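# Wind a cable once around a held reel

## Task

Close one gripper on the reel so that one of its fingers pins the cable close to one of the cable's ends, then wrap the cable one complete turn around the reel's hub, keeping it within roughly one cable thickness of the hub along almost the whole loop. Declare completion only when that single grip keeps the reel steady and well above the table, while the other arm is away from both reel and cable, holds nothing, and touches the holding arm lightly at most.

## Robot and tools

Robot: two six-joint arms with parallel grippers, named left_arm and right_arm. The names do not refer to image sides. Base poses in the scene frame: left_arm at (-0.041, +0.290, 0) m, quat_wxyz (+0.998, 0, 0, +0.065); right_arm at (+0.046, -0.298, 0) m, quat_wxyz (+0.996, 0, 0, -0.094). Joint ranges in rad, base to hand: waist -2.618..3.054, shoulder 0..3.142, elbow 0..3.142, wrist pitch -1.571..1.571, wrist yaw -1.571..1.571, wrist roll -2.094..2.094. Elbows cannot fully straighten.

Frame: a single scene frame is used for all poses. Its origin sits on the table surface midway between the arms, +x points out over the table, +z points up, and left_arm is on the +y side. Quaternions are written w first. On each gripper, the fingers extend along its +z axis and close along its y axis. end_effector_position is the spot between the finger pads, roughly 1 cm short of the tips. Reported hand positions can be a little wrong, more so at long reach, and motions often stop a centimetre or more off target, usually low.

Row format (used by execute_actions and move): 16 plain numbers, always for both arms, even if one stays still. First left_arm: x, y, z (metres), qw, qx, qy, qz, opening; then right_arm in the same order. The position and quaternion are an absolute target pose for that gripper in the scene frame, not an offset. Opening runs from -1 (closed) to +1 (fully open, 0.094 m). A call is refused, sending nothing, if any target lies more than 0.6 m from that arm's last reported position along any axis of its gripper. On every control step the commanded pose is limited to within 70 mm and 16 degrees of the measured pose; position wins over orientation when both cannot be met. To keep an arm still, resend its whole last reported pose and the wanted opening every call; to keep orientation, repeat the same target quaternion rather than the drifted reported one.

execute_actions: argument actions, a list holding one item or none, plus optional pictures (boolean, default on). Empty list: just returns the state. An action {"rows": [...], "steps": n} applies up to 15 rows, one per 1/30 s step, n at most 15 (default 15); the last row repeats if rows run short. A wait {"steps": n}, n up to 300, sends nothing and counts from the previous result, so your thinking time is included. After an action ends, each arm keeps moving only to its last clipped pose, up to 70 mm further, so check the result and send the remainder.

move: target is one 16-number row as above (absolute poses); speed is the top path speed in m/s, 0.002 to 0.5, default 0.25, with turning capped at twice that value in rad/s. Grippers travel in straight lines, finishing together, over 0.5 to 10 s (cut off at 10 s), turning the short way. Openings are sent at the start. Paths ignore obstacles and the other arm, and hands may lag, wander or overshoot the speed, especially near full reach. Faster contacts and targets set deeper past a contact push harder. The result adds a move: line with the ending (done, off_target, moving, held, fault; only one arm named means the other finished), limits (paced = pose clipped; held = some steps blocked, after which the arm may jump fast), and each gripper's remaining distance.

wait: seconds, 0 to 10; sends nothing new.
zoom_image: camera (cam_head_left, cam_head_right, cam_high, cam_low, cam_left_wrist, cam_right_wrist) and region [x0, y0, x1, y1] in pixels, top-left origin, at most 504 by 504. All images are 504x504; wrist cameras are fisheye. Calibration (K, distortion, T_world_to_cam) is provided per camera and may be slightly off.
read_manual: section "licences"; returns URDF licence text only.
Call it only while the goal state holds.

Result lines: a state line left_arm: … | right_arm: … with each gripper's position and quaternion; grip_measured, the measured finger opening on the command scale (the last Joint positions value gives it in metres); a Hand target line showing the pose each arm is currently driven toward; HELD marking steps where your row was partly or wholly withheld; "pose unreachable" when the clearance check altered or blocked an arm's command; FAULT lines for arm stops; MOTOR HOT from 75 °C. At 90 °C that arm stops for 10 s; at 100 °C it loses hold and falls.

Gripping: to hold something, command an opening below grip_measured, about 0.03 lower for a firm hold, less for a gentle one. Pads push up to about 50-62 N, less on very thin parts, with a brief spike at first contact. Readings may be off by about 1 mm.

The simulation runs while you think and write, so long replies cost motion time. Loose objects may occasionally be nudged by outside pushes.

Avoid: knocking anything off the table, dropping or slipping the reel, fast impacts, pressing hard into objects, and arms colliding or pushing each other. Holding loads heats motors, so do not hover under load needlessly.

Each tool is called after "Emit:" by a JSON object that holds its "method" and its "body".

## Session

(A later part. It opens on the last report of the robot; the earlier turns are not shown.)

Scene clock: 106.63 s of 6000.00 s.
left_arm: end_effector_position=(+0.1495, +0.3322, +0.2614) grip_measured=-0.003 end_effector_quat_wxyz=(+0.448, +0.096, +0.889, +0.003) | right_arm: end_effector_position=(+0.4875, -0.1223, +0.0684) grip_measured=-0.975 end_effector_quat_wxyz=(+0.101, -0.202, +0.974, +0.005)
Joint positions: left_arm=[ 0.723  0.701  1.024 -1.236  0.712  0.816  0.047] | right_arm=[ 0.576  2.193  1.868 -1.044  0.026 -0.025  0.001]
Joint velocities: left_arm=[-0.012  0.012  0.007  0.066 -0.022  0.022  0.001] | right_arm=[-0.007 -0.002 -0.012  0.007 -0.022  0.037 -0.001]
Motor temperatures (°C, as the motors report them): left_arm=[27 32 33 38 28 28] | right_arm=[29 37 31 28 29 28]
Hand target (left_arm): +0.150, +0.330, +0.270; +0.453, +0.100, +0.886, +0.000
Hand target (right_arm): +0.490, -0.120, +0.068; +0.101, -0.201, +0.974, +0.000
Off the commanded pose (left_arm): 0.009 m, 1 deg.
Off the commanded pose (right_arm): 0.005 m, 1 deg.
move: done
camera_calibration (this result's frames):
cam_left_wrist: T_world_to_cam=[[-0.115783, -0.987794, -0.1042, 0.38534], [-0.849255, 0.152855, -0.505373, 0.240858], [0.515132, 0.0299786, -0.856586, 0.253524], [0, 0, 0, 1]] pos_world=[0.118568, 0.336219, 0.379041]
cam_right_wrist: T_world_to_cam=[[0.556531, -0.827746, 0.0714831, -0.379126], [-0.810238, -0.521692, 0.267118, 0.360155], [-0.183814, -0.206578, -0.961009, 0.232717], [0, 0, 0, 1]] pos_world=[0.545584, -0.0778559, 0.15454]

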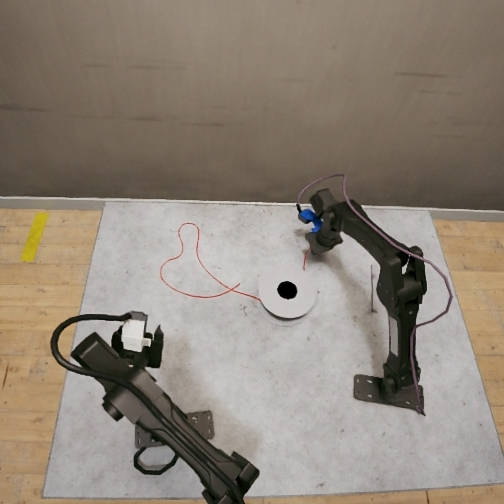

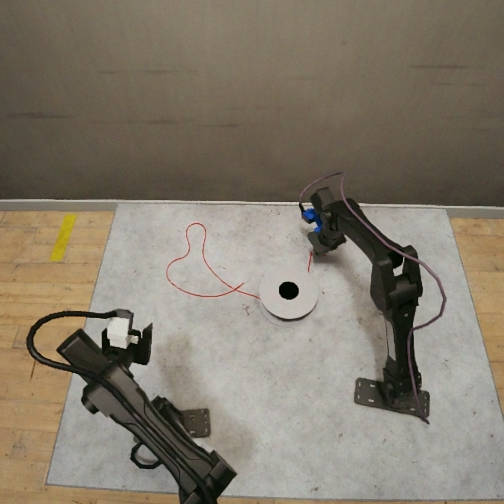

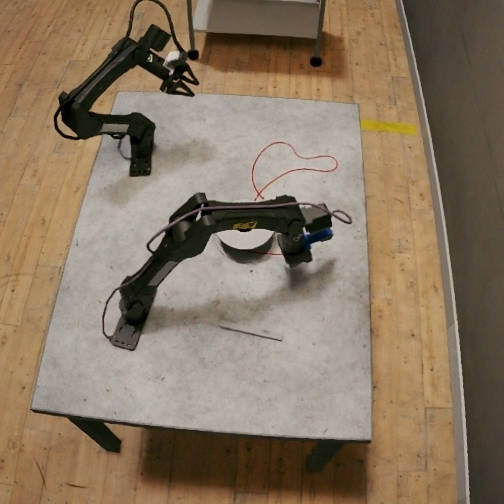

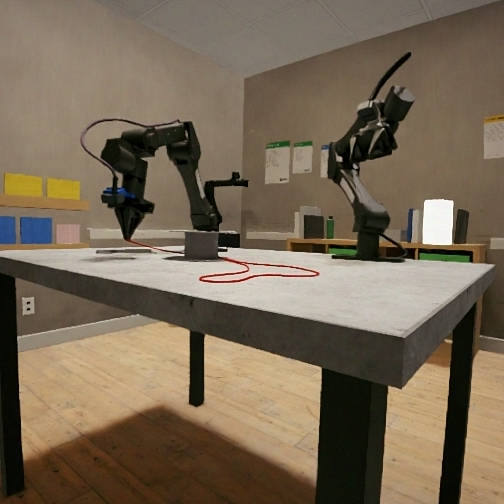

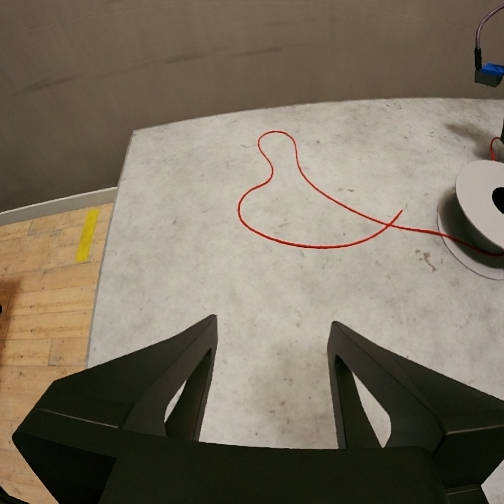

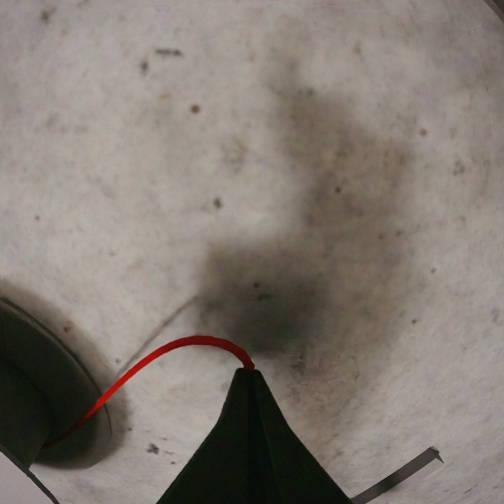

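Cable is already on the hub. Another lap.

Emit:
{"method": "move", "body": {"target": [0.15,0.33,0.27,0.45,0.1,0.88,0,0,0.47,0.04,0.065,0.15,-0.2,0.96,0.1,-1]}}

Emit:
{"method": "move", "body": {"target": [0.15,0.33,0.27,0.45,0.1,0.88,0,0,0.36,0.11,0.065,0.08,-0.2,0.97,0.1,-1]}}

Emit:
{"method": "move", "body": {"target": [0.15,0.33,0.27,0.45,0.1,0.88,0,0,0.21,0.05,0.065,0,-0.37,0.93,0,-1]}}

Emit:
{"method": "move", "body": {"target": [0.15,0.33,0.27,0.45,0.1,0.88,0,0,0.21,-0.14,0.06,0,-0.5,0.866,0,-1]}}

Emit:
{"method": "move", "body": {"target": [0.3,0.2,0.15,0,0.5,0.866,0,0,0.34,-0.2,0.06,0,-0.6,0.8,0,-1]}}

Scene clock: 114.47 s of 6000.00 s.
left_arm: end_effector_position=(+0.1495, +0.3322, +0.2614) grip_measured=-0.003 end_effector_quat_wxyz=(+0.448, +0.096, +0.889, +0.003) | right_arm: end_effector_position=(+0.4623, +0.0366, +0.0651) grip_measured=-0.975 end_effector_quat_wxyz=(+0.144, -0.206, +0.963, +0.095)
Joint positions: left_arm=[ 0.723  0.701  1.024 -1.236  0.712  0.816  0.047] | right_arm=[ 0.85   2.313  2.016 -0.93  -0.044  0.248  0.001]
Joint velocities: left_arm=[ 0.002  0.022 -0.012 -0.022 -0.037 -0.022  0.001] | right_arm=[ 0.002 -0.002  0.002 -0.022 -0.066  0.066  0.001]
Motor temperatures (°C, as the motors report them): left_arm=[27 31 33 37 28 28] | right_arm=[29 37 32 28 29 28]
Hand target (left_arm): +0.150, +0.330, +0.270; +0.453, +0.100, +0.886, +0.001
Hand target (right_arm): +0.469, +0.041, +0.067; +0.152, -0.200, +0.963, +0.103
Off the commanded pose (left_arm): 0.009 m, 1 deg.
Off the commanded pose (right_arm): 0.008 m, 1 deg.
After step 180, 0.63 s passed at rest.
move: done
camera_calibration (this result's frames):
cam_left_wrist: T_world_to_cam=[[-0.115783, -0.987794, -0.1042, 0.38534], [-0.849255, 0.152855, -0.505373, 0.240858], [0.515132, 0.0299786, -0.856586, 0.253524], [0, 0, 0, 1]] pos_world=[0.118568, 0.336219, 0.379041]
cam_right_wrist: T_world_to_cam=[[0.579433, -0.812962, -0.0578817, -0.236085], [-0.804182, -0.581827, 0.121526, 0.432384], [-0.132473, -0.0238686, -0.990899, 0.229303], [0, 0, 0, 1]] pos_world=[0.514887, 0.0651178, 0.161005]

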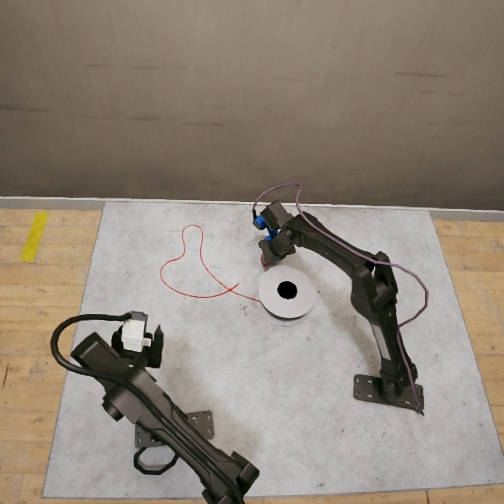

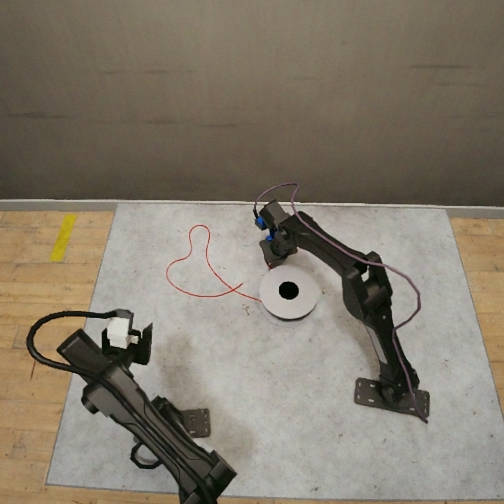

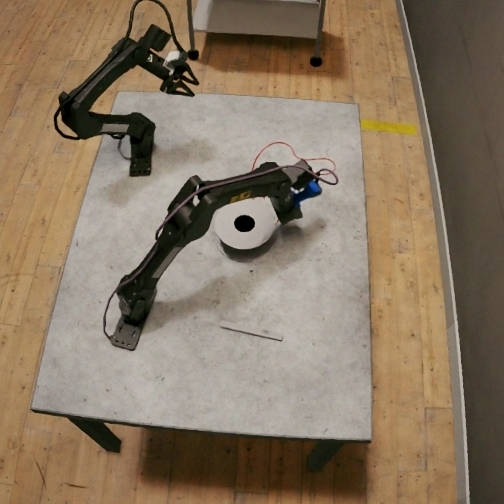

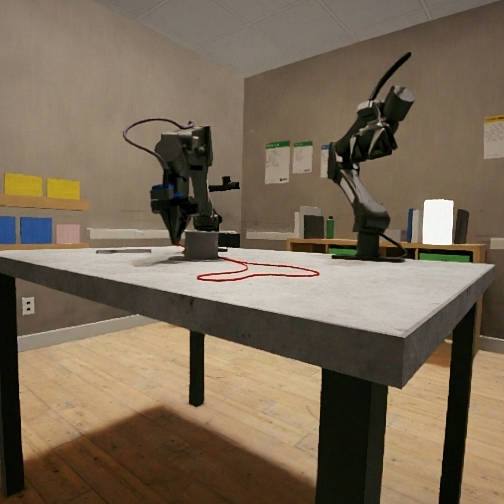

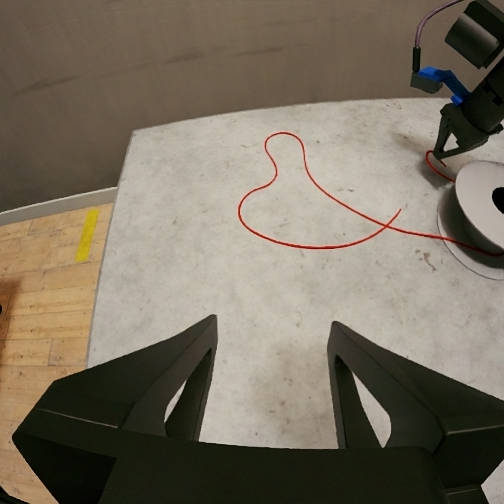

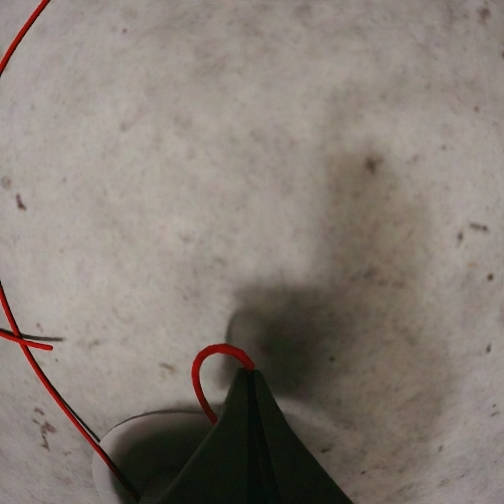

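Scene clock: 115.73 s of 6000.00 s.
left_arm: end_effector_position=(+0.1495, +0.3322, +0.2613) grip_measured=-0.003 end_effector_quat_wxyz=(+0.448, +0.096, +0.889, +0.003) | right_arm: end_effector_position=(+0.3554, +0.1108, +0.0618) grip_measured=-0.975 end_effector_quat_wxyz=(+0.079, -0.207, +0.970, +0.102)
Joint positions: left_arm=[ 0.723  0.701  1.024 -1.236  0.712  0.816  0.047] | right_arm=[ 1.092  2.313  2.029 -1.034 -0.055  0.489  0.001]
Joint velocities: left_arm=[-0.007 -0.007  0.012 -0.051 -0.051 -0.051 -0.001] | right_arm=[-0.007 -0.002 -0.007  0.022 -0.066  0.139  0.   ]
Motor temperatures (°C, as the motors report them): left_arm=[27 31 33 37 28 28] | right_arm=[29 37 32 28 29 28]
Hand target (left_arm): +0.150, +0.330, +0.270; +0.453, +0.100, +0.886, +0.000
Hand target (right_arm): +0.359, +0.111, +0.064; +0.079, -0.200, +0.971, +0.104
Off the commanded pose (left_arm): 0.009 m, 1 deg.
Off the commanded pose (right_arm): 0.006 m, 1 deg.
move: done
camera_calibration (this result's frames):
cam_left_wrist: T_world_to_cam=[[-0.115809, -0.987824, -0.103887, 0.385216], [-0.849381, 0.15271, -0.505204, 0.24083], [0.514917, 0.0297324, -0.856724, 0.253655], [0, 0, 0, 1]] pos_world=[0.118556, 0.336207, 0.379]
cam_right_wrist: T_world_to_cam=[[0.579751, -0.805811, -0.120652, -0.111008], [-0.772761, -0.590728, 0.232124, 0.372929], [-0.25832, -0.0413396, -0.965174, 0.258655], [0, 0, 0, 1]] pos_world=[0.419358, 0.14154, 0.149688]

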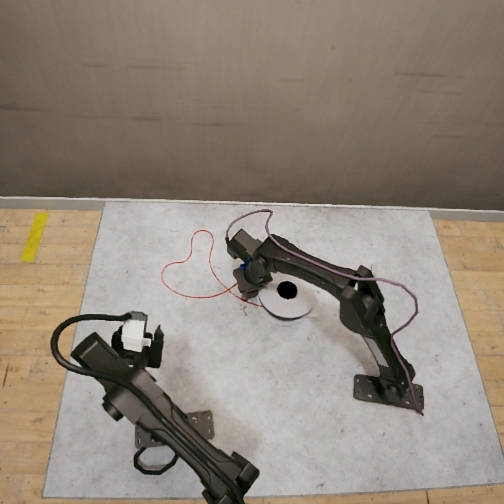

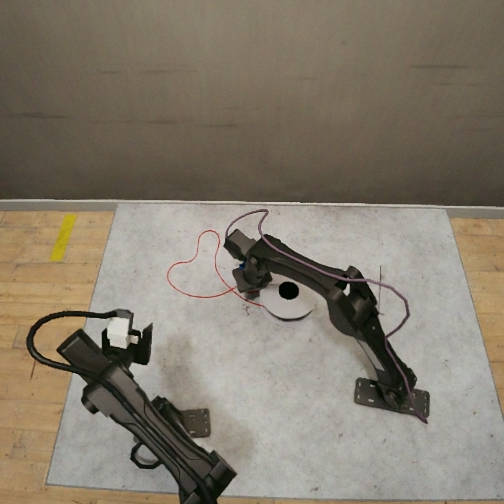

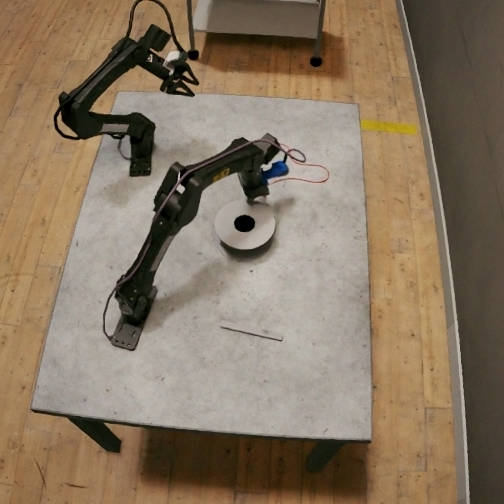

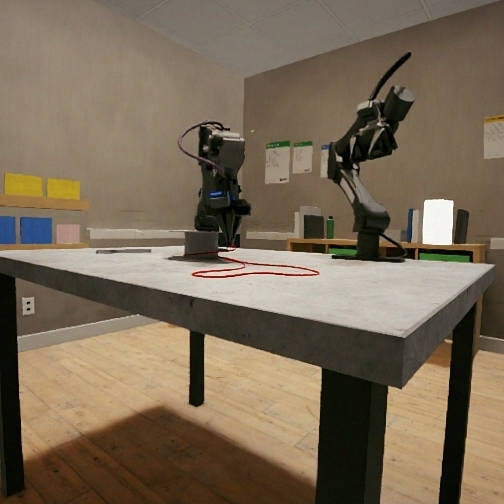

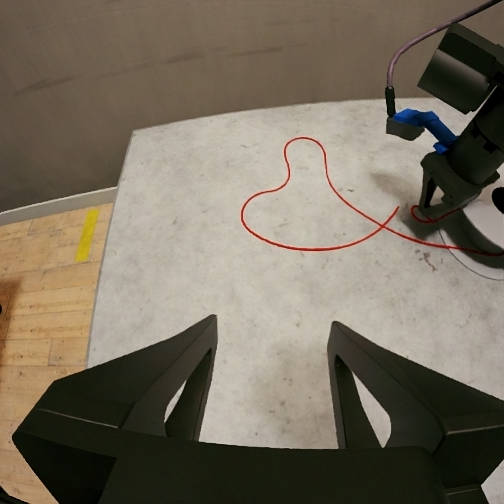

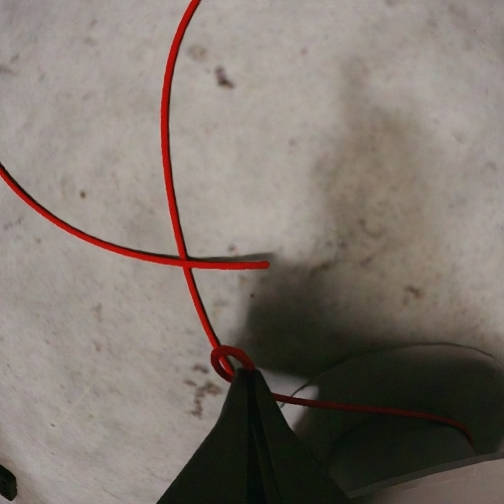

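Scene clock: 117.00 s of 6000.00 s.
left_arm: end_effector_position=(+0.1495, +0.3322, +0.2613) grip_measured=-0.003 end_effector_quat_wxyz=(+0.448, +0.096, +0.889, +0.003) | right_arm: end_effector_position=(+0.2102, +0.0574, +0.0593) grip_measured=-0.975 end_effector_quat_wxyz=(-0.005, -0.367, +0.930, +0.012)
Joint positions: left_arm=[ 0.723  0.701  1.024 -1.236  0.712  0.816  0.047] | right_arm=[ 1.315  2.048  1.626 -1.14  -0.023  0.375  0.001]
Joint velocities: left_arm=[ 0.002  0.007 -0.012 -0.007 -0.022  0.037  0.001] | right_arm=[-0.022 -0.017  0.002 -0.007 -0.022  0.007 -0.   ]
Motor temperatures (°C, as the motors report them): left_arm=[27 31 33 37 28 28] | right_arm=[29 37 31 28 29 28]
Hand target (left_arm): +0.150, +0.330, +0.270; +0.453, +0.100, +0.886, +0.000
Hand target (right_arm): +0.210, +0.051, +0.062; -0.003, -0.371, +0.929, +0.004
Off the commanded pose (left_arm): 0.009 m, 1 deg.
Off the commanded pose (right_arm): 0.009 m, 1 deg.
move: done
camera_calibration (this result's frames):
cam_left_wrist: T_world_to_cam=[[-0.115809, -0.987824, -0.103887, 0.385216], [-0.849381, 0.15271, -0.505204, 0.24083], [0.514917, 0.0297324, -0.856724, 0.253655], [0, 0, 0, 1]] pos_world=[0.118556, 0.336207, 0.379]
cam_right_wrist: T_world_to_cam=[[0.807806, -0.589079, -0.0208633, -0.136426], [-0.520912, -0.729999, 0.442439, 0.172384], [-0.275862, -0.346537, -0.896556, 0.233686], [0, 0, 0, 1]] pos_world=[0.264467, 0.126455, 0.130397]

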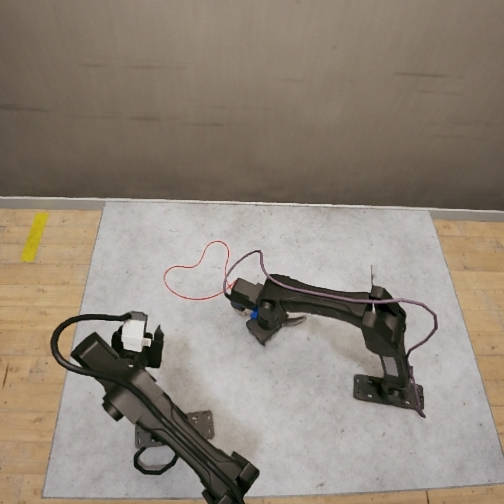

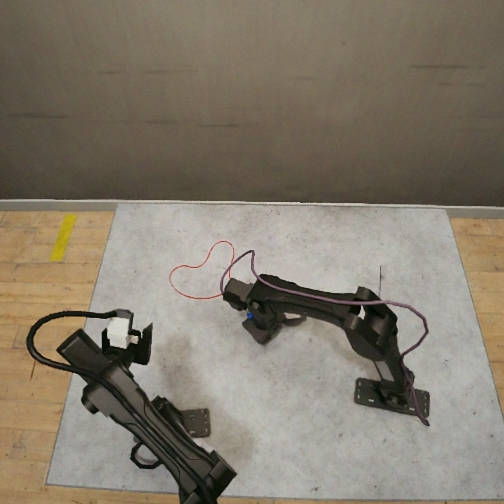

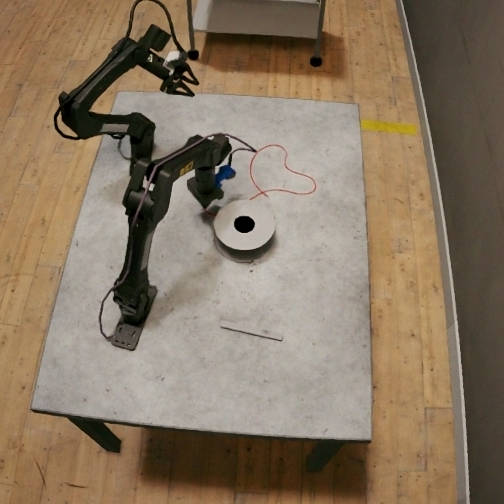

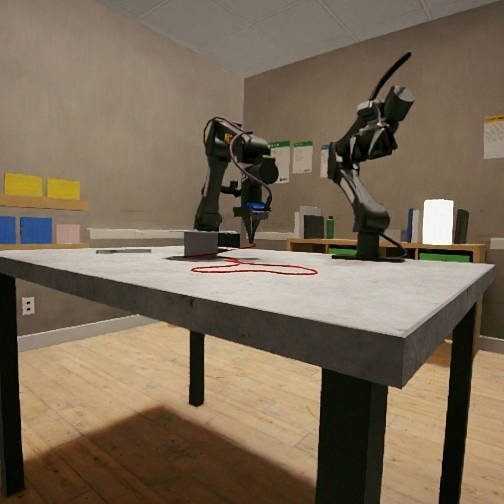

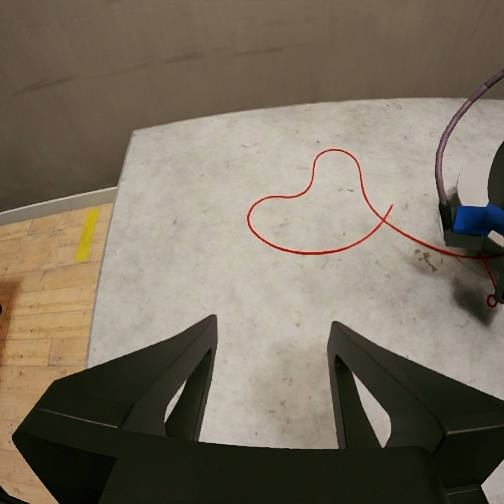

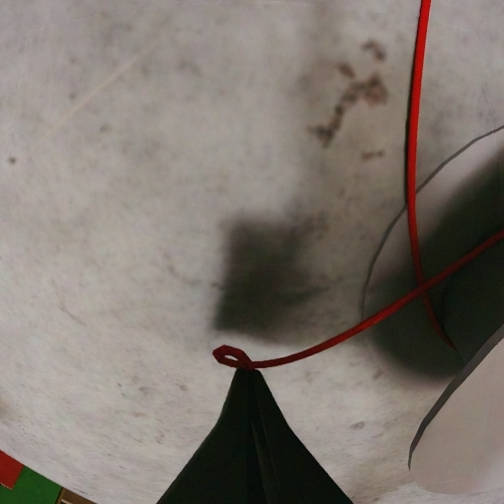

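Scene clock: 118.50 s of 6000.00 s.
left_arm: end_effector_position=(+0.1495, +0.3322, +0.2613) grip_measured=-0.003 end_effector_quat_wxyz=(+0.448, +0.096, +0.889, +0.003) | right_arm: end_effector_position=(+0.2102, -0.1389, +0.0572) grip_measured=-0.975 end_effector_quat_wxyz=(-0.007, -0.500, +0.866, -0.007)
Joint positions: left_arm=[ 0.723  0.701  1.024 -1.236  0.712  0.816  0.047] | right_arm=[ 0.963  1.466  0.921 -1.044  0.01  -0.272  0.001]
Joint velocities: left_arm=[-0.002 -0.022  0.017  0.022  0.037 -0.051 -0.   ] | right_arm=[-0.012 -0.002  0.012  0.007  0.051 -0.095 -0.   ]
Motor temperatures (°C, as the motors report them): left_arm=[27 31 33 37 28 28] | right_arm=[29 37 31 28 29 28]
Hand target (left_arm): +0.150, +0.330, +0.270; +0.453, +0.100, +0.886, +0.000
Hand target (right_arm): +0.211, -0.141, +0.058; +0.001, -0.500, +0.866, -0.005
Off the commanded pose (left_arm): 0.009 m, 1 deg.
Off the commanded pose (right_arm): 0.003 m, 1 deg.
move: done
camera_calibration (this result's frames):
cam_left_wrist: T_world_to_cam=[[-0.115809, -0.987824, -0.103887, 0.385216], [-0.849381, 0.15271, -0.505204, 0.24083], [0.514917, 0.0297324, -0.856724, 0.253655], [0, 0, 0, 1]] pos_world=[0.118556, 0.336207, 0.379]
cam_right_wrist: T_world_to_cam=[[0.944595, -0.328204, 0.00466367, -0.246065], [-0.292678, -0.835748, 0.464613, -0.0339457], [-0.14859, -0.440236, -0.885501, 0.123434], [0, 0, 0, 1]] pos_world=[0.240838, -0.0547893, 0.12622]

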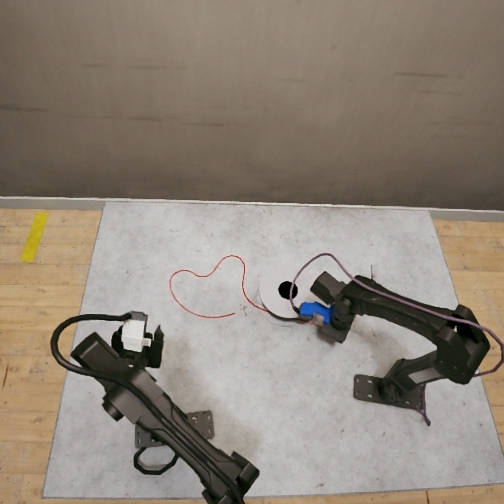

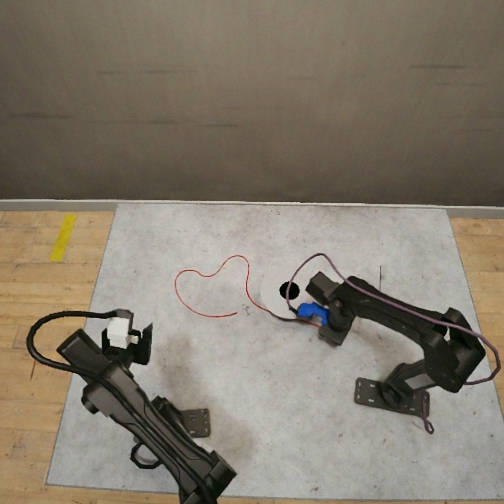

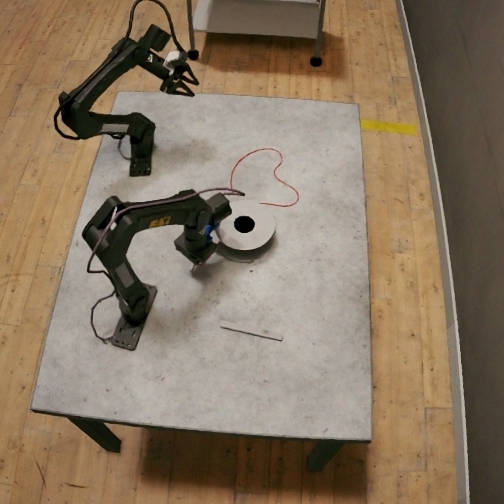

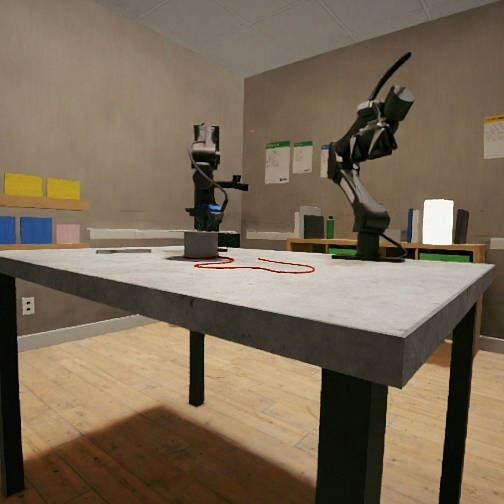

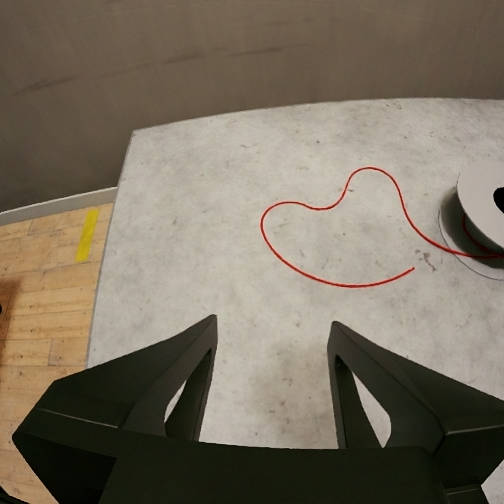

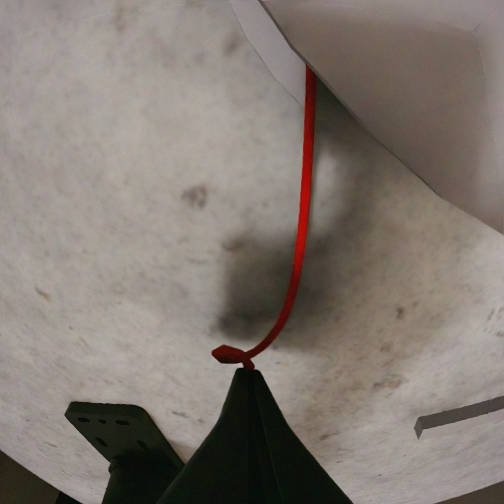

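Scene clock: 121.60 s of 6000.00 s.
left_arm: end_effector_position=(+0.2946, +0.1990, +0.1402) grip_measured=-0.003 end_effector_quat_wxyz=(-0.010, +0.490, +0.872, -0.005) | right_arm: end_effector_position=(+0.3359, -0.2001, +0.0602) grip_measured=-0.975 end_effector_quat_wxyz=(+0.000, -0.600, +0.800, -0.006)
Joint positions: left_arm=[-0.395  1.884  1.718 -1.426  0.006  0.76   0.047] | right_arm=[ 0.518  1.733  1.209 -1.043  0.011 -0.959  0.001]
Joint velocities: left_arm=[-0.007 -0.012  0.002  0.022 -0.037 -0.022 -0.   ] | right_arm=[-0.012  0.012 -0.002 -0.051 -0.037 -0.081 -0.001]
Motor temperatures (°C, as the motors report them): left_arm=[27 31 33 36 28 28] | right_arm=[29 36 31 28 29 28]
Hand target (left_arm): +0.297, +0.196, +0.147; -0.004, +0.496, +0.868, -0.002
Hand target (right_arm): +0.341, -0.202, +0.061; -0.001, -0.600, +0.800, -0.006
Off the commanded pose (left_arm): 0.011 m, 2 deg.
Off the commanded pose (right_arm): 0.004 m, 1 deg.
move: off_target (left_arm)
camera_calibration (this result's frames):
cam_left_wrist: T_world_to_cam=[[-0.842774, -0.537353, -0.0313644, 0.37225], [-0.503728, 0.766818, 0.397804, -0.0273814], [-0.18971, 0.351058, -0.916934, 0.231204], [0, 0, 0, 1]] pos_world=[0.343792, 0.13986, 0.234567]
cam_right_wrist: T_world_to_cam=[[0.995599, -0.0929232, 0.0121215, -0.355443], [-0.0882934, -0.886825, 0.453592, -0.127839], [-0.0313995, -0.452666, -0.891127, 0.0762726], [0, 0, 0, 1]] pos_world=[0.344986, -0.111873, 0.130264]

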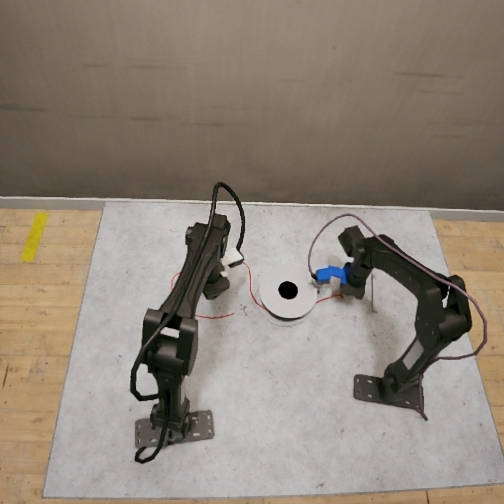

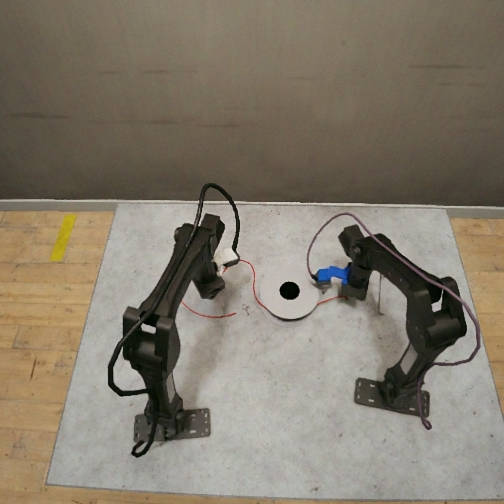

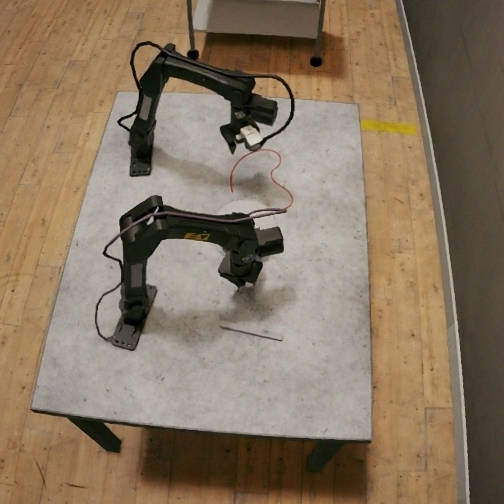

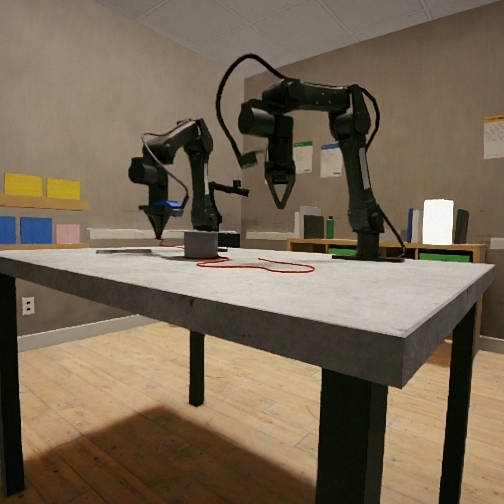

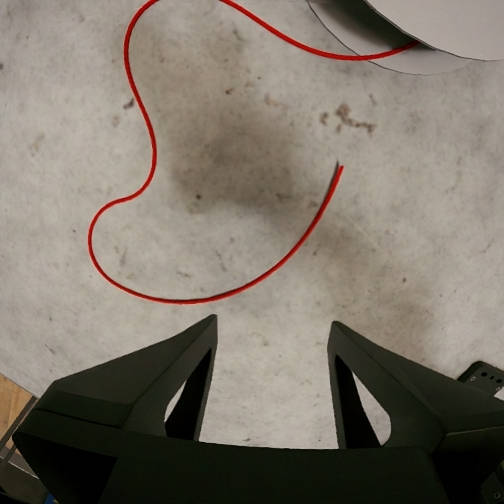

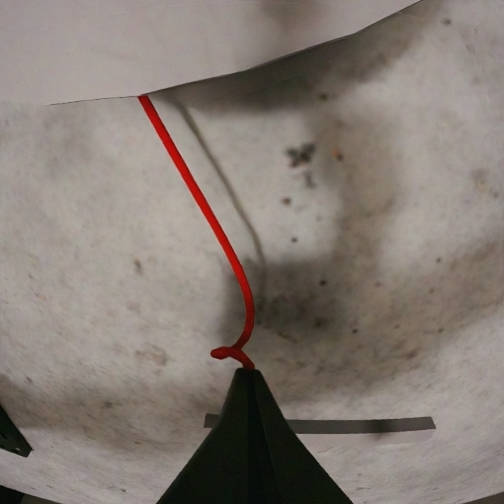

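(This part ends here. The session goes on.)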